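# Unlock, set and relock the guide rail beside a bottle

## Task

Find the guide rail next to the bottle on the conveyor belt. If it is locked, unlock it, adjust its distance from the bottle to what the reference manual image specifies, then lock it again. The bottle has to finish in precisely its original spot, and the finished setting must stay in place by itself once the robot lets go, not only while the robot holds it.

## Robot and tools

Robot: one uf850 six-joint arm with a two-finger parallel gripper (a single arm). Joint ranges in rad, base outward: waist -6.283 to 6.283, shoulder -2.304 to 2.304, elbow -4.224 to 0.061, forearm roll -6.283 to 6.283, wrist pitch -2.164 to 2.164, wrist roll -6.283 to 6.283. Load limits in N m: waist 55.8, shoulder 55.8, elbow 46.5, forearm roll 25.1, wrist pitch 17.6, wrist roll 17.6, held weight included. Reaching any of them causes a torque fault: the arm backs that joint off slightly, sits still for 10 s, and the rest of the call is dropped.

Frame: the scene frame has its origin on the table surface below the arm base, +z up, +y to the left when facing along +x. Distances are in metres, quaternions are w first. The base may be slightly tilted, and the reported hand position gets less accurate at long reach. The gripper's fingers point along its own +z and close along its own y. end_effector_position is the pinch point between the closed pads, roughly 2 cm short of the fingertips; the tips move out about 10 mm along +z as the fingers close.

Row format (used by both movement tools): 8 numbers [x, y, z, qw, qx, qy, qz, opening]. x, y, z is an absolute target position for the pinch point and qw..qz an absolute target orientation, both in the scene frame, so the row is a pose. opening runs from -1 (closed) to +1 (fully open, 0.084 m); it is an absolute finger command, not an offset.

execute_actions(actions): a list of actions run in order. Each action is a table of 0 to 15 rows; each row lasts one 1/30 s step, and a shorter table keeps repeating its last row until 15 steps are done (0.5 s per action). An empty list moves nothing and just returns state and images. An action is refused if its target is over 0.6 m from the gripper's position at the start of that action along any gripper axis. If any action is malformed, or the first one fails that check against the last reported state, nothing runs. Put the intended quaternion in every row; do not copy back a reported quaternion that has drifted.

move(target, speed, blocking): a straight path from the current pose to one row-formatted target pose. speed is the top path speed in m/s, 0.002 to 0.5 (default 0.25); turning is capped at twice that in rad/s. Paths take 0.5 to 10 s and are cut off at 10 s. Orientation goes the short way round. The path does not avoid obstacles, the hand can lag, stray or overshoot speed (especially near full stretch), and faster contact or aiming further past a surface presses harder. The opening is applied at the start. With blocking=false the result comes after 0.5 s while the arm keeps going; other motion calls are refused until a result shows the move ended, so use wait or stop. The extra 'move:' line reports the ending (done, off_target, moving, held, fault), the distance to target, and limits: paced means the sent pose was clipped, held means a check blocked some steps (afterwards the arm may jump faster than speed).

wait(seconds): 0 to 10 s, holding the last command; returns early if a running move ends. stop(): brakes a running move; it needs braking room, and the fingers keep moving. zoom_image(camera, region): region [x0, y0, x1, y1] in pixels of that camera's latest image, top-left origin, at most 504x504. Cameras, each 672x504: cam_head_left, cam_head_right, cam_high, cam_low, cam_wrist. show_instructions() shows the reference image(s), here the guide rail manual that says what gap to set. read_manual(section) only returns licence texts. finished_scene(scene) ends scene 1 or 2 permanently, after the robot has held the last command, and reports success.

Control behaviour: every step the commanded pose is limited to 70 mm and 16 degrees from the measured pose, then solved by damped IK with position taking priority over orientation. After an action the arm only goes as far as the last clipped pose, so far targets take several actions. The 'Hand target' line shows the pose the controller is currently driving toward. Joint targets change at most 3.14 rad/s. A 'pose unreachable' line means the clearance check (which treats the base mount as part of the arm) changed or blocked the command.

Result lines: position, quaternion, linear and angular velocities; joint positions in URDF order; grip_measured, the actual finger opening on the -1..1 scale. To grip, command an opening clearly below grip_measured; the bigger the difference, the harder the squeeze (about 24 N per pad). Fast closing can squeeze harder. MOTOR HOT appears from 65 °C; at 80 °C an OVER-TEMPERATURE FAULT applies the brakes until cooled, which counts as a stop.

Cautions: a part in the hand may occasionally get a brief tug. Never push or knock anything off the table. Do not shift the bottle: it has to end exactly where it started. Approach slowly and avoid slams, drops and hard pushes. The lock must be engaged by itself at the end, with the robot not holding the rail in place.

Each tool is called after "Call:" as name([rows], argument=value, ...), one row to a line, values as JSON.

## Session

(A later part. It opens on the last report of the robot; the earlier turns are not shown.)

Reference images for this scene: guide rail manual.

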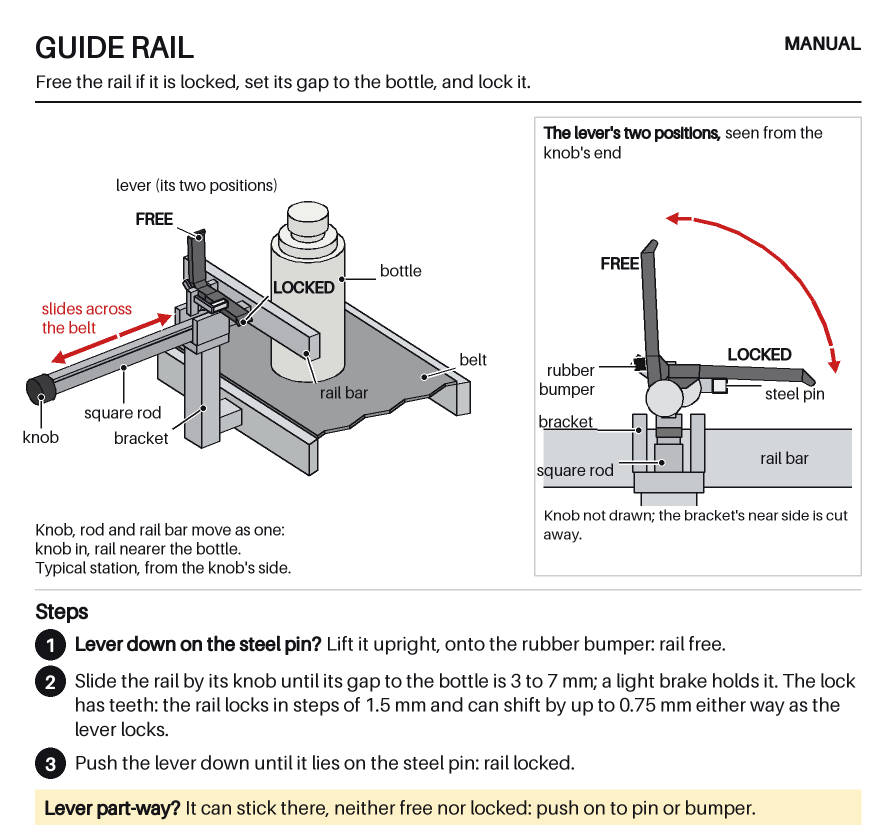

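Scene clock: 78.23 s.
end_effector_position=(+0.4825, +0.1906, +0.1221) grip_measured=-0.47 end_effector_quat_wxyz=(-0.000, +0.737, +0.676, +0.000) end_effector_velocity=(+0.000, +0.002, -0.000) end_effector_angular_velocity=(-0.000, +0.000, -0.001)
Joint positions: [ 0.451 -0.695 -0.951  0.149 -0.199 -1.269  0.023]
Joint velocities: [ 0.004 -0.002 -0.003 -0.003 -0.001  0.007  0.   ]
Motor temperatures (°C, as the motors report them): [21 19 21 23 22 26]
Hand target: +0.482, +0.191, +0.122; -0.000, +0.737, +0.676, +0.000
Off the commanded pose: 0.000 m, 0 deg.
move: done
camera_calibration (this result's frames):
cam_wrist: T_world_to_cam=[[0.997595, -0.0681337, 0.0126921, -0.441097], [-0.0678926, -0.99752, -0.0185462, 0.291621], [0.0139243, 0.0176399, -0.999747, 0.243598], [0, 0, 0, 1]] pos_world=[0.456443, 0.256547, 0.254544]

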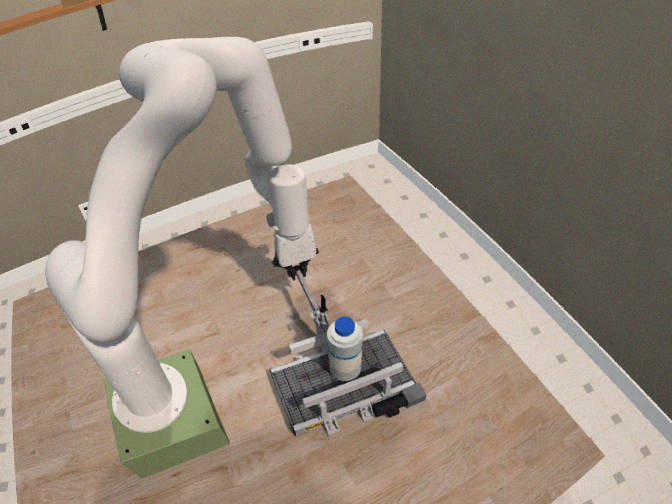

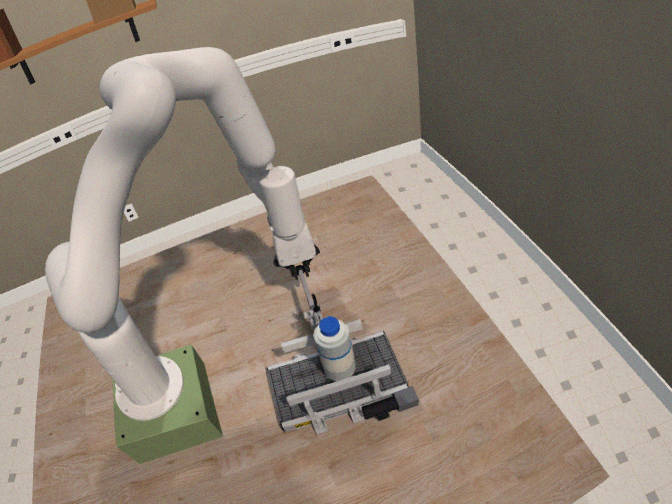

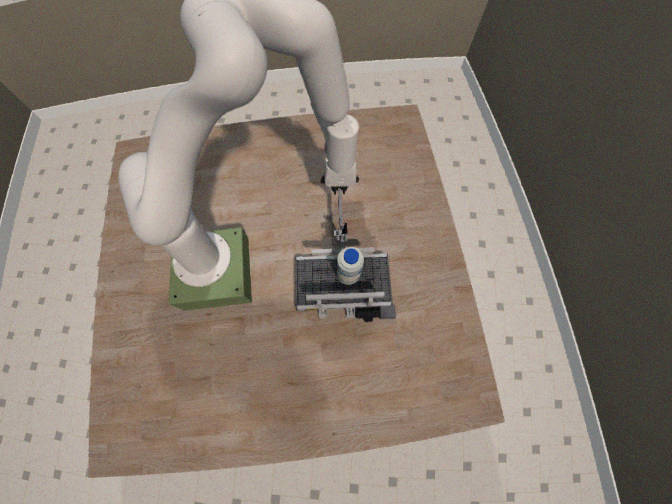

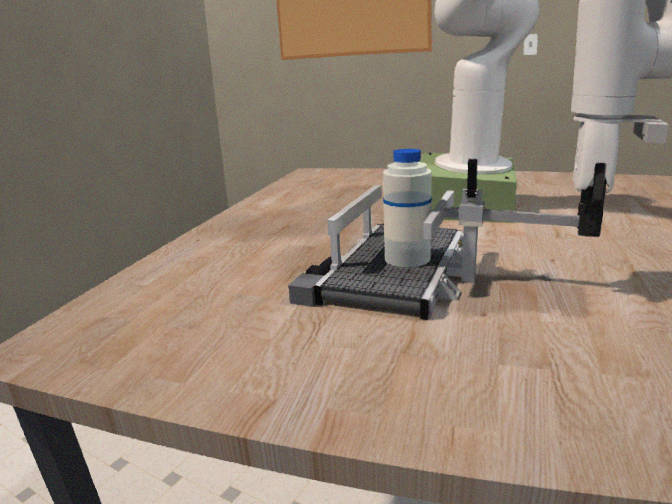

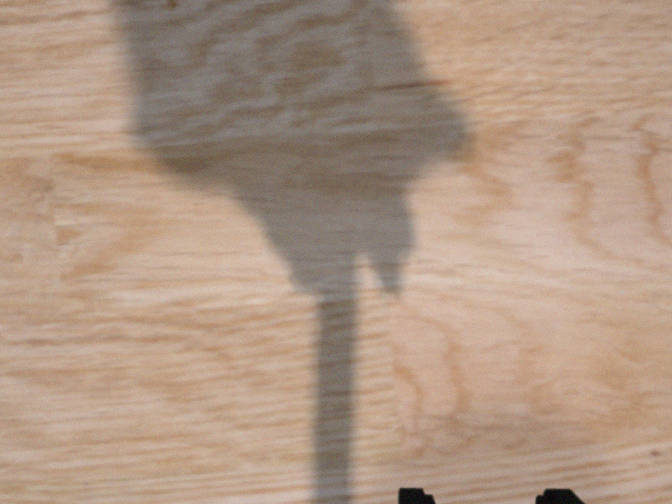

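Call:
move(target=[0.4824,0.1907,0.122,0,0.737,0.676,0,0.0])

Call:
move(target=[0.485,0.185,0.17,0,0.737,0.676,0,0.0])

Call:
move(target=[0.51,0.012,0.21,0,0.737,0.676,0,-1], speed=0.3)

Call:
move(target=[0.445,0.014,0.205,0,0.737,0.676,0,-1], speed=0.06)

Call:
move(target=[0.422,0.016,0.183,0,0.737,0.676,0,-1], speed=0.05)

Call:
zoom_image(camera="cam_head_left", region=[260,250,370,350])

Scene clock: 86.67 s.
end_effector_position=(+0.4824, +0.1907, +0.1220) grip_measured=-0.01 end_effector_quat_wxyz=(-0.000, +0.737, +0.676, -0.000) end_effector_velocity=(+0.000, -0.000, -0.000) end_effector_angular_velocity=(-0.000, +0.000, +0.001)
Joint positions: [ 0.452 -0.695 -0.951  0.148 -0.199 -1.267  0.044]
Joint velocities: [-0.    -0.    -0.    -0.001 -0.     0.     0.   ]
Motor temperatures (°C, as the motors report them): [21 19 21 23 22 26]
Hand target: +0.482, +0.191, +0.122; -0.000, +0.737, +0.676, +0.000
Off the commanded pose: 0.000 m, 0 deg.
move: done
camera_calibration (this result's frames):
cam_wrist: T_world_to_cam=[[0.997596, -0.0681577, 0.012558, -0.440985], [-0.0679219, -0.997522, -0.0183286, 0.29174], [0.0137761, 0.0174316, -0.999753, 0.243616], [0, 0, 0, 1]] pos_world=[0.456384, 0.256715, 0.25444]

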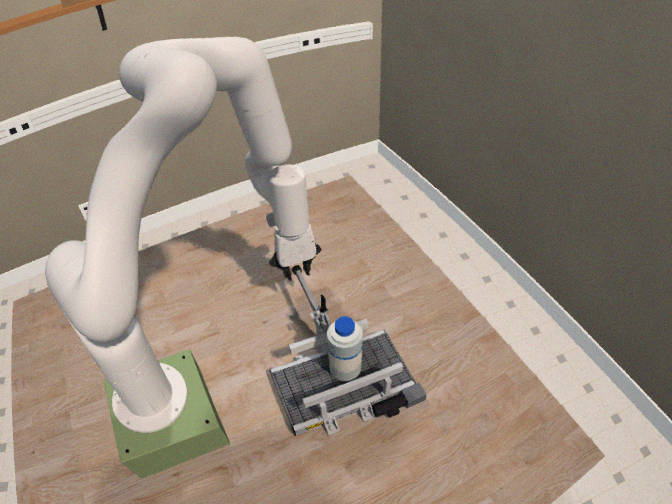

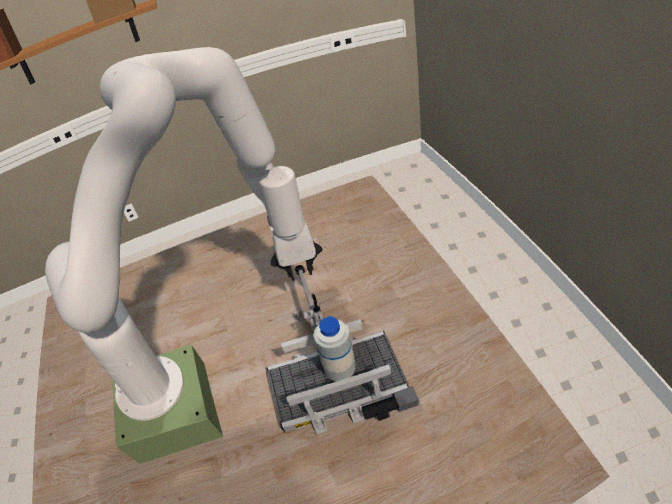

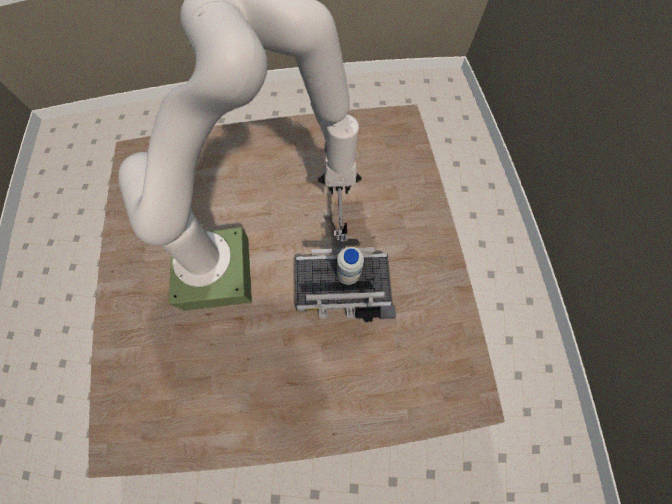

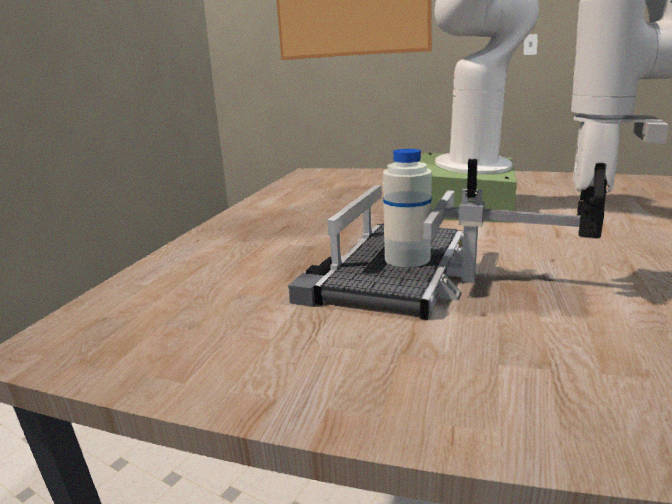

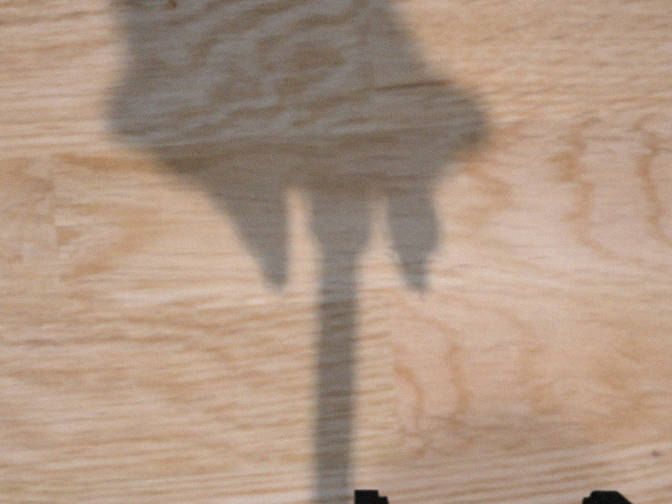

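Scene clock: 87.57 s.
end_effector_position=(+0.4847, +0.1850, +0.1697) grip_measured=-0.01 end_effector_quat_wxyz=(-0.000, +0.737, +0.676, -0.000) end_effector_velocity=(-0.000, -0.000, +0.002) end_effector_angular_velocity=(-0.001, +0.000, +0.001)
Joint positions: [ 0.437 -0.589 -0.929  0.108 -0.284 -1.242  0.044]
Joint velocities: [-0.     0.004  0.001 -0.003 -0.004  0.002 -0.   ]
Motor temperatures (°C, as the motors report them): [21 19 21 23 22 26]
Hand target: +0.485, +0.185, +0.170; -0.000, +0.737, +0.676, +0.000
Off the commanded pose: 0.000 m, 0 deg.
move: done
camera_calibration (this result's frames):
cam_wrist: T_world_to_cam=[[0.997602, -0.0681178, 0.0122509, -0.444265], [-0.0678857, -0.997522, -0.0184548, 0.287074], [0.0134776, 0.0175789, -0.999755, 0.291533], [0, 0, 0, 1]] pos_world=[0.458759, 0.250976, 0.302202]

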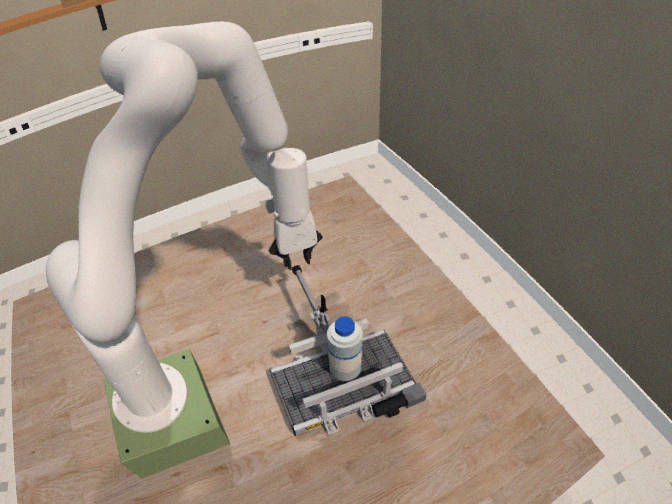

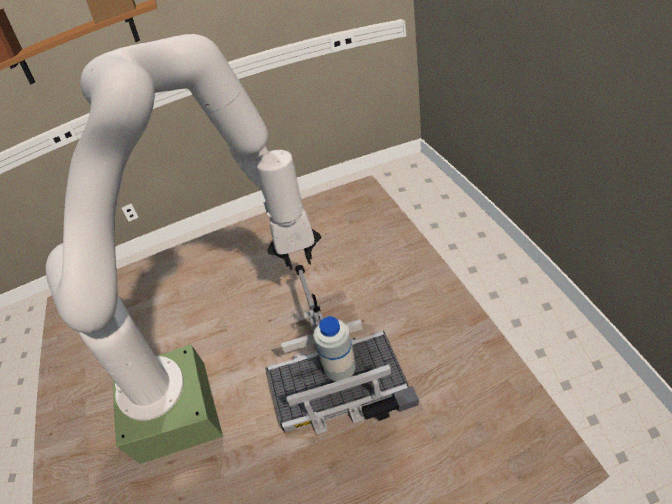

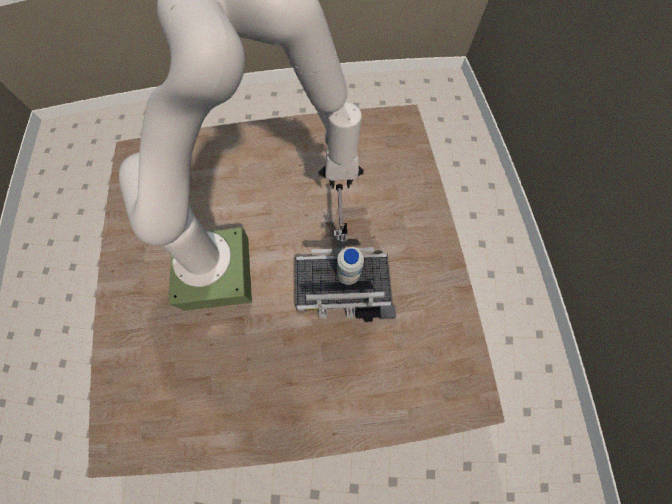

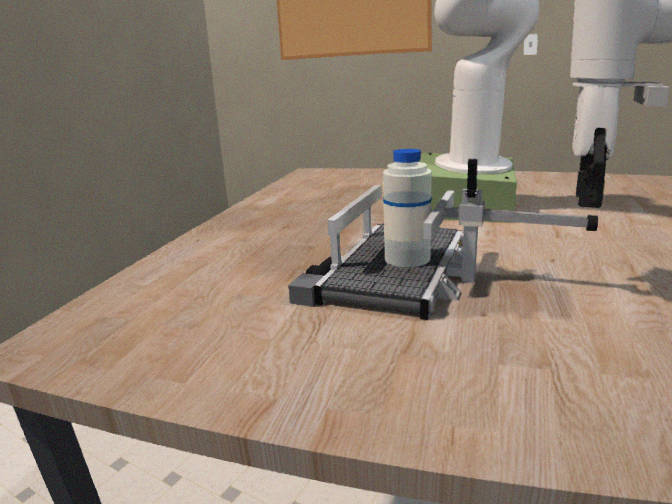

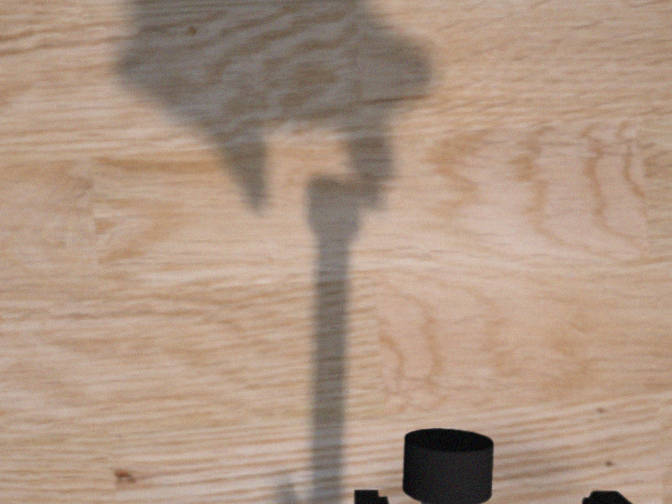

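Scene clock: 88.83 s.
end_effector_position=(+0.5095, +0.0113, +0.2100) grip_measured=-1.00 end_effector_quat_wxyz=(+0.001, +0.737, +0.676, -0.001) end_effector_velocity=(+0.001, -0.002, +0.001) end_effector_angular_velocity=(+0.004, -0.000, +0.000)
Joint positions: [ 0.08  -0.51  -0.907  0.13  -0.356 -1.616  0.   ]
Joint velocities: [-0.006  0.    -0.001  0.012 -0.002 -0.018  0.   ]
Motor temperatures (°C, as the motors report them): [21 19 21 23 22 26]
Hand target: +0.510, +0.011, +0.210; +0.001, +0.737, +0.676, -0.001
Off the commanded pose: 0.001 m, 0 deg.
move: done
camera_calibration (this result's frames):
cam_wrist: T_world_to_cam=[[0.997608, -0.0678488, 0.0132344, -0.481501], [-0.0676439, -0.997591, -0.0153634, 0.115506], [0.0142449, 0.0144315, -0.999794, 0.33415], [0, 0, 0, 1]] pos_world=[0.483403, 0.0777362, 0.342228]

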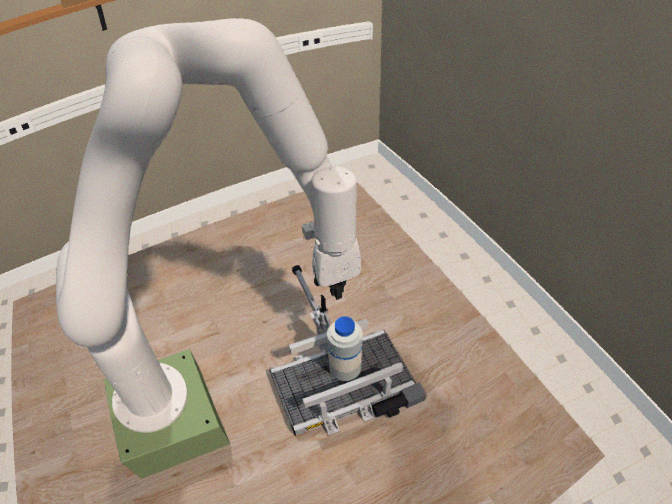

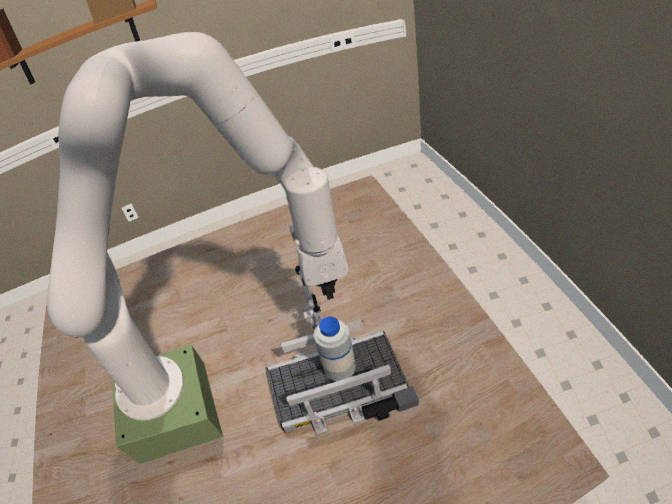

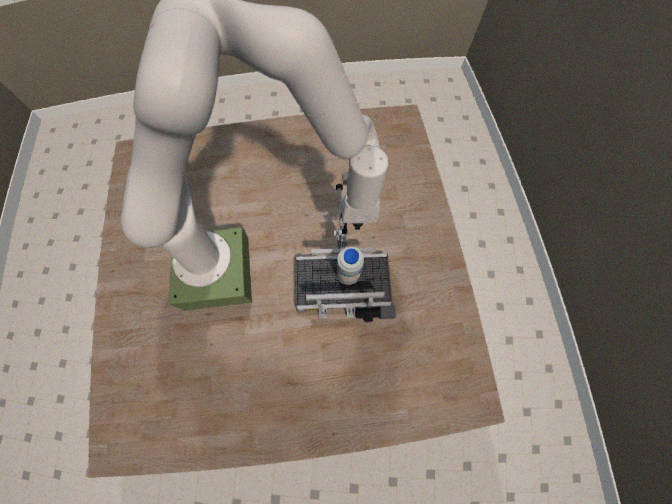

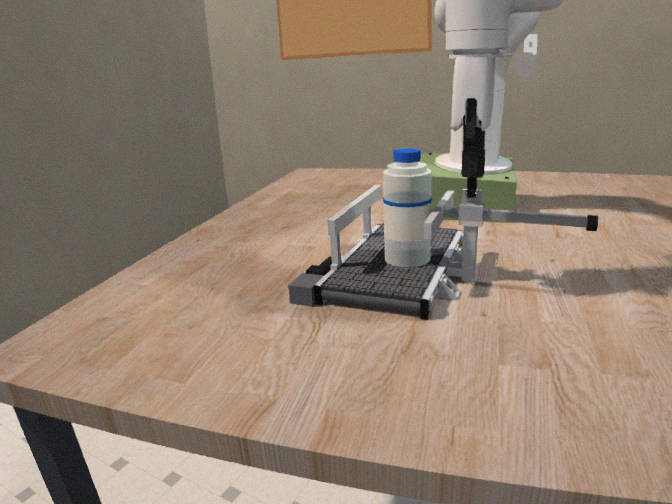

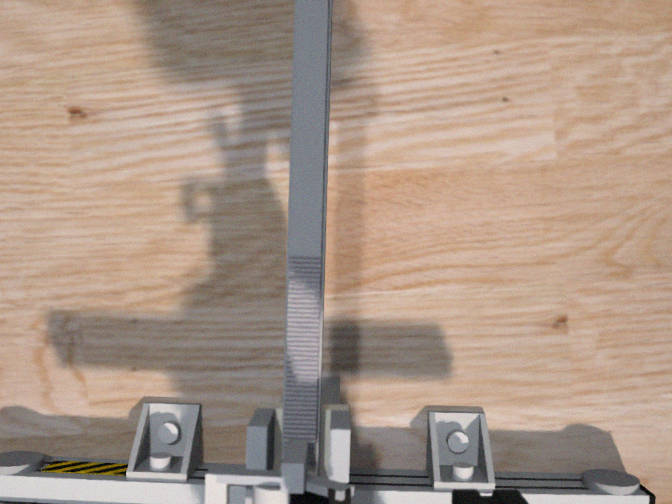

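Scene clock: 90.33 s.
end_effector_position=(+0.4460, +0.0140, +0.2050) grip_measured=-1.00 end_effector_quat_wxyz=(+0.001, +0.737, +0.676, +0.000) end_effector_velocity=(-0.003, +0.000, -0.001) end_effector_angular_velocity=(+0.001, +0.004, +0.001)
Joint positions: [ 0.085 -0.412 -0.725  0.179 -0.271 -1.662  0.   ]
Joint velocities: [-0.     0.003  0.007  0.005  0.    -0.006  0.   ]
Motor temperatures (°C, as the motors report them): [21 19 21 23 22 26]
Hand target: +0.445, +0.014, +0.205; +0.000, +0.737, +0.676, -0.000
Off the commanded pose: 0.001 m, 0 deg.
move: done
camera_calibration (this result's frames):
cam_wrist: T_world_to_cam=[[0.997568, -0.0682197, 0.0142981, -0.418066], [-0.0679614, -0.997529, -0.0178321, 0.114488], [0.0154793, 0.016817, -0.999739, 0.329477], [0, 0, 0, 1]] pos_world=[0.41973, 0.0801443, 0.33741]

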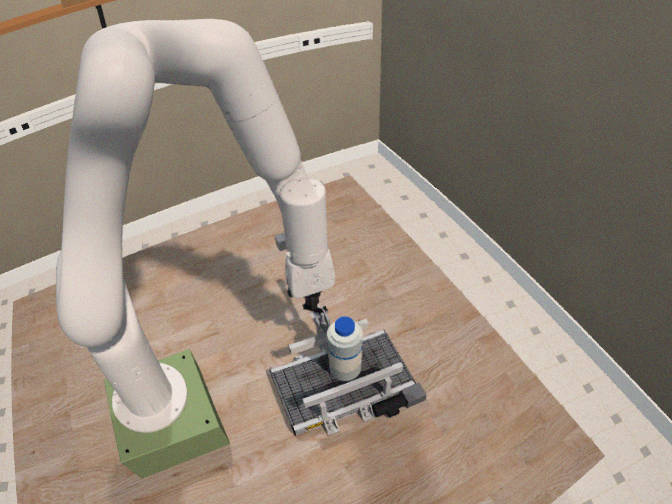

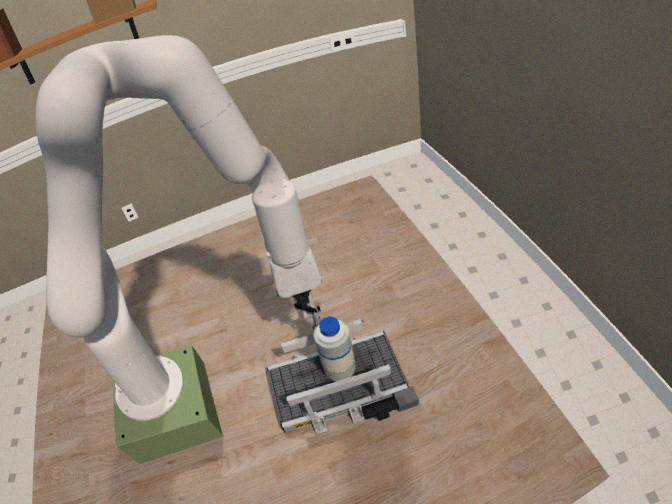

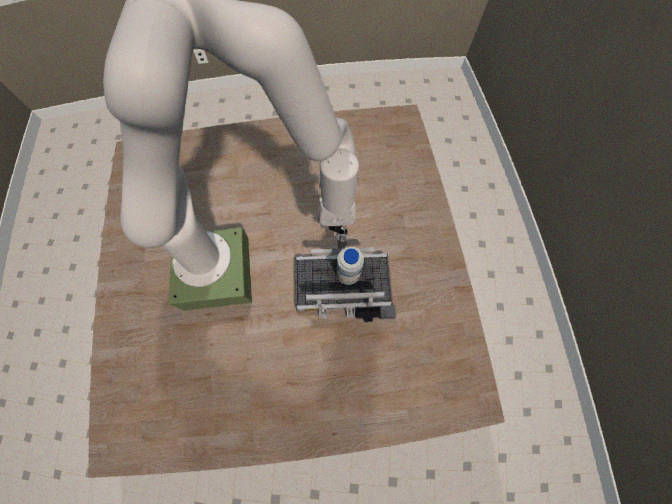

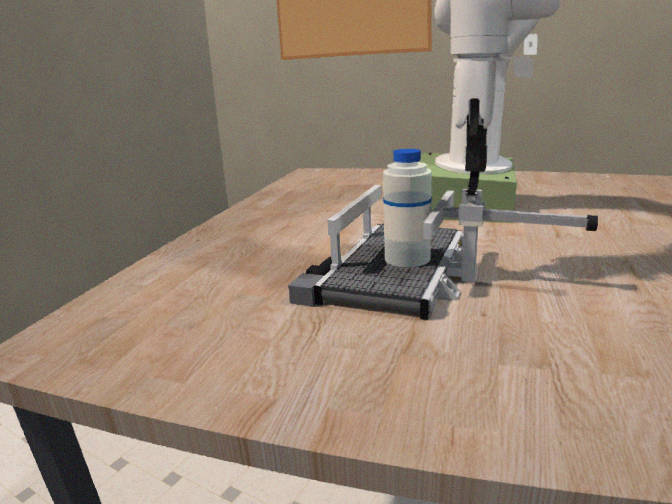

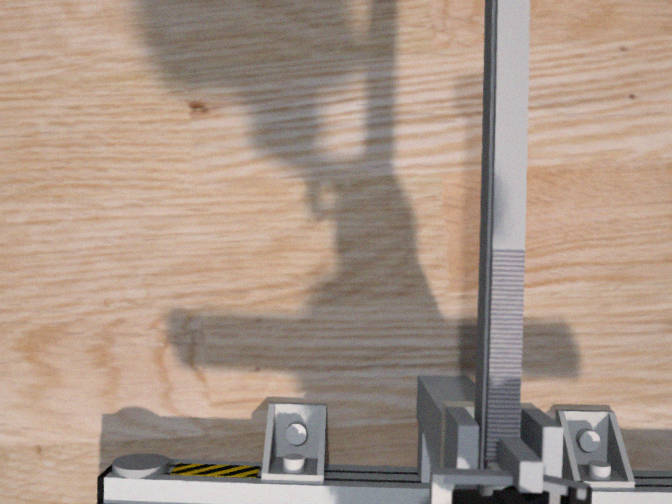

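Scene clock: 91.33 s.
end_effector_position=(+0.4211, +0.0160, +0.1828) grip_measured=-1.00 end_effector_quat_wxyz=(-0.001, +0.737, +0.676, -0.001) end_effector_velocity=(+0.001, +0.000, -0.001) end_effector_angular_velocity=(+0.003, -0.010, -0.000)
Joint positions: [ 0.092 -0.43  -0.664  0.242 -0.199 -1.72   0.   ]
Joint velocities: [-0.001 -0.     0.002  0.029  0.011 -0.03   0.   ]
Motor temperatures (°C, as the motors report them): [21 19 21 23 22 26]
Hand target: +0.422, +0.016, +0.183; +0.000, +0.737, +0.676, -0.000
Off the commanded pose: 0.001 m, 0 deg.
move: done
camera_calibration (this result's frames):
cam_wrist: T_world_to_cam=[[0.997617, -0.068344, 0.00940466, -0.391981], [-0.0681718, -0.997519, -0.0175546, 0.114386], [0.0105811, 0.0168717, -0.999802, 0.30963], [0, 0, 0, 1]] pos_world=[0.395569, 0.082089, 0.315263]

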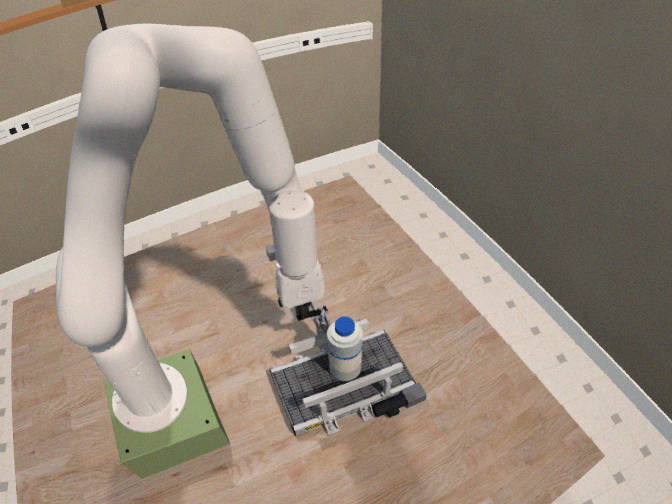

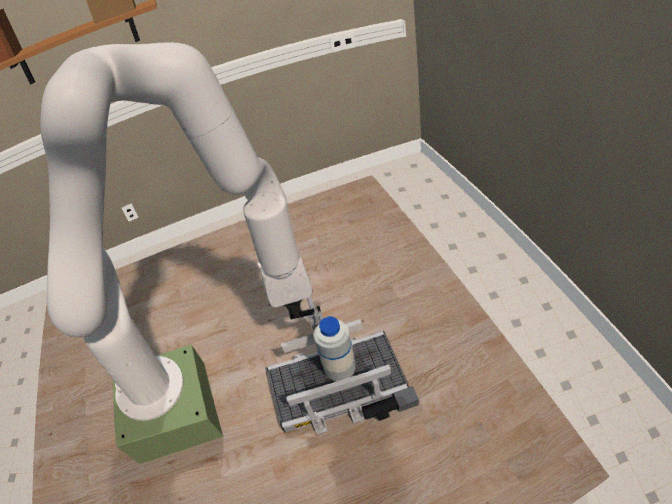

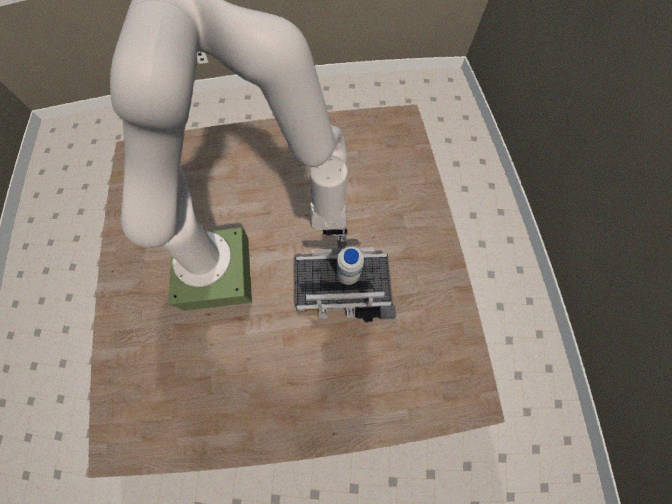

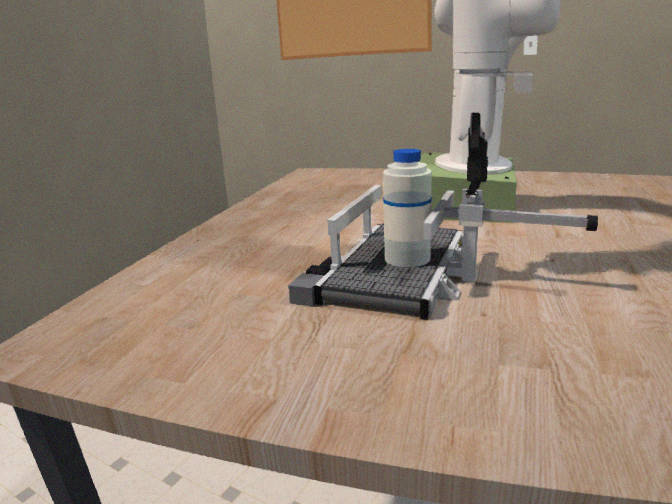

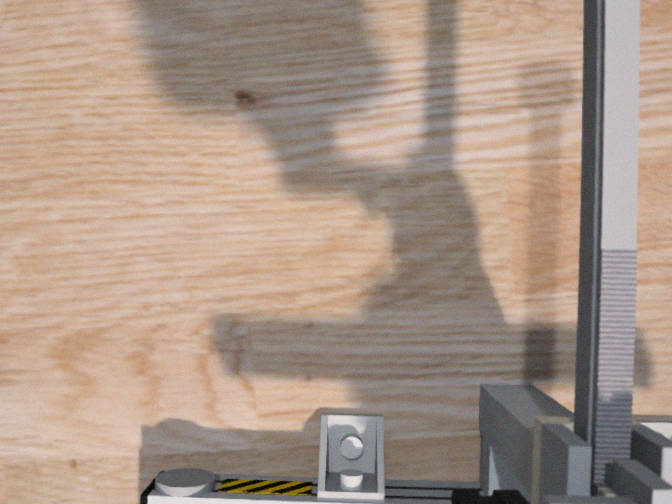

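Region (260, 250, 370, 350) of cam_head_left's 672x504 image, scaled by 4.582, with more detail than that image has; it fills the top 458 rows of this view, and the rest is white.

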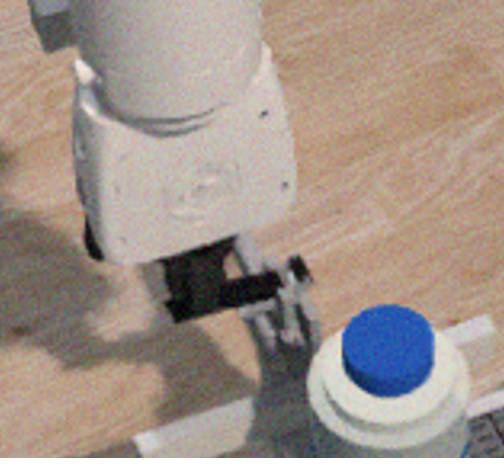

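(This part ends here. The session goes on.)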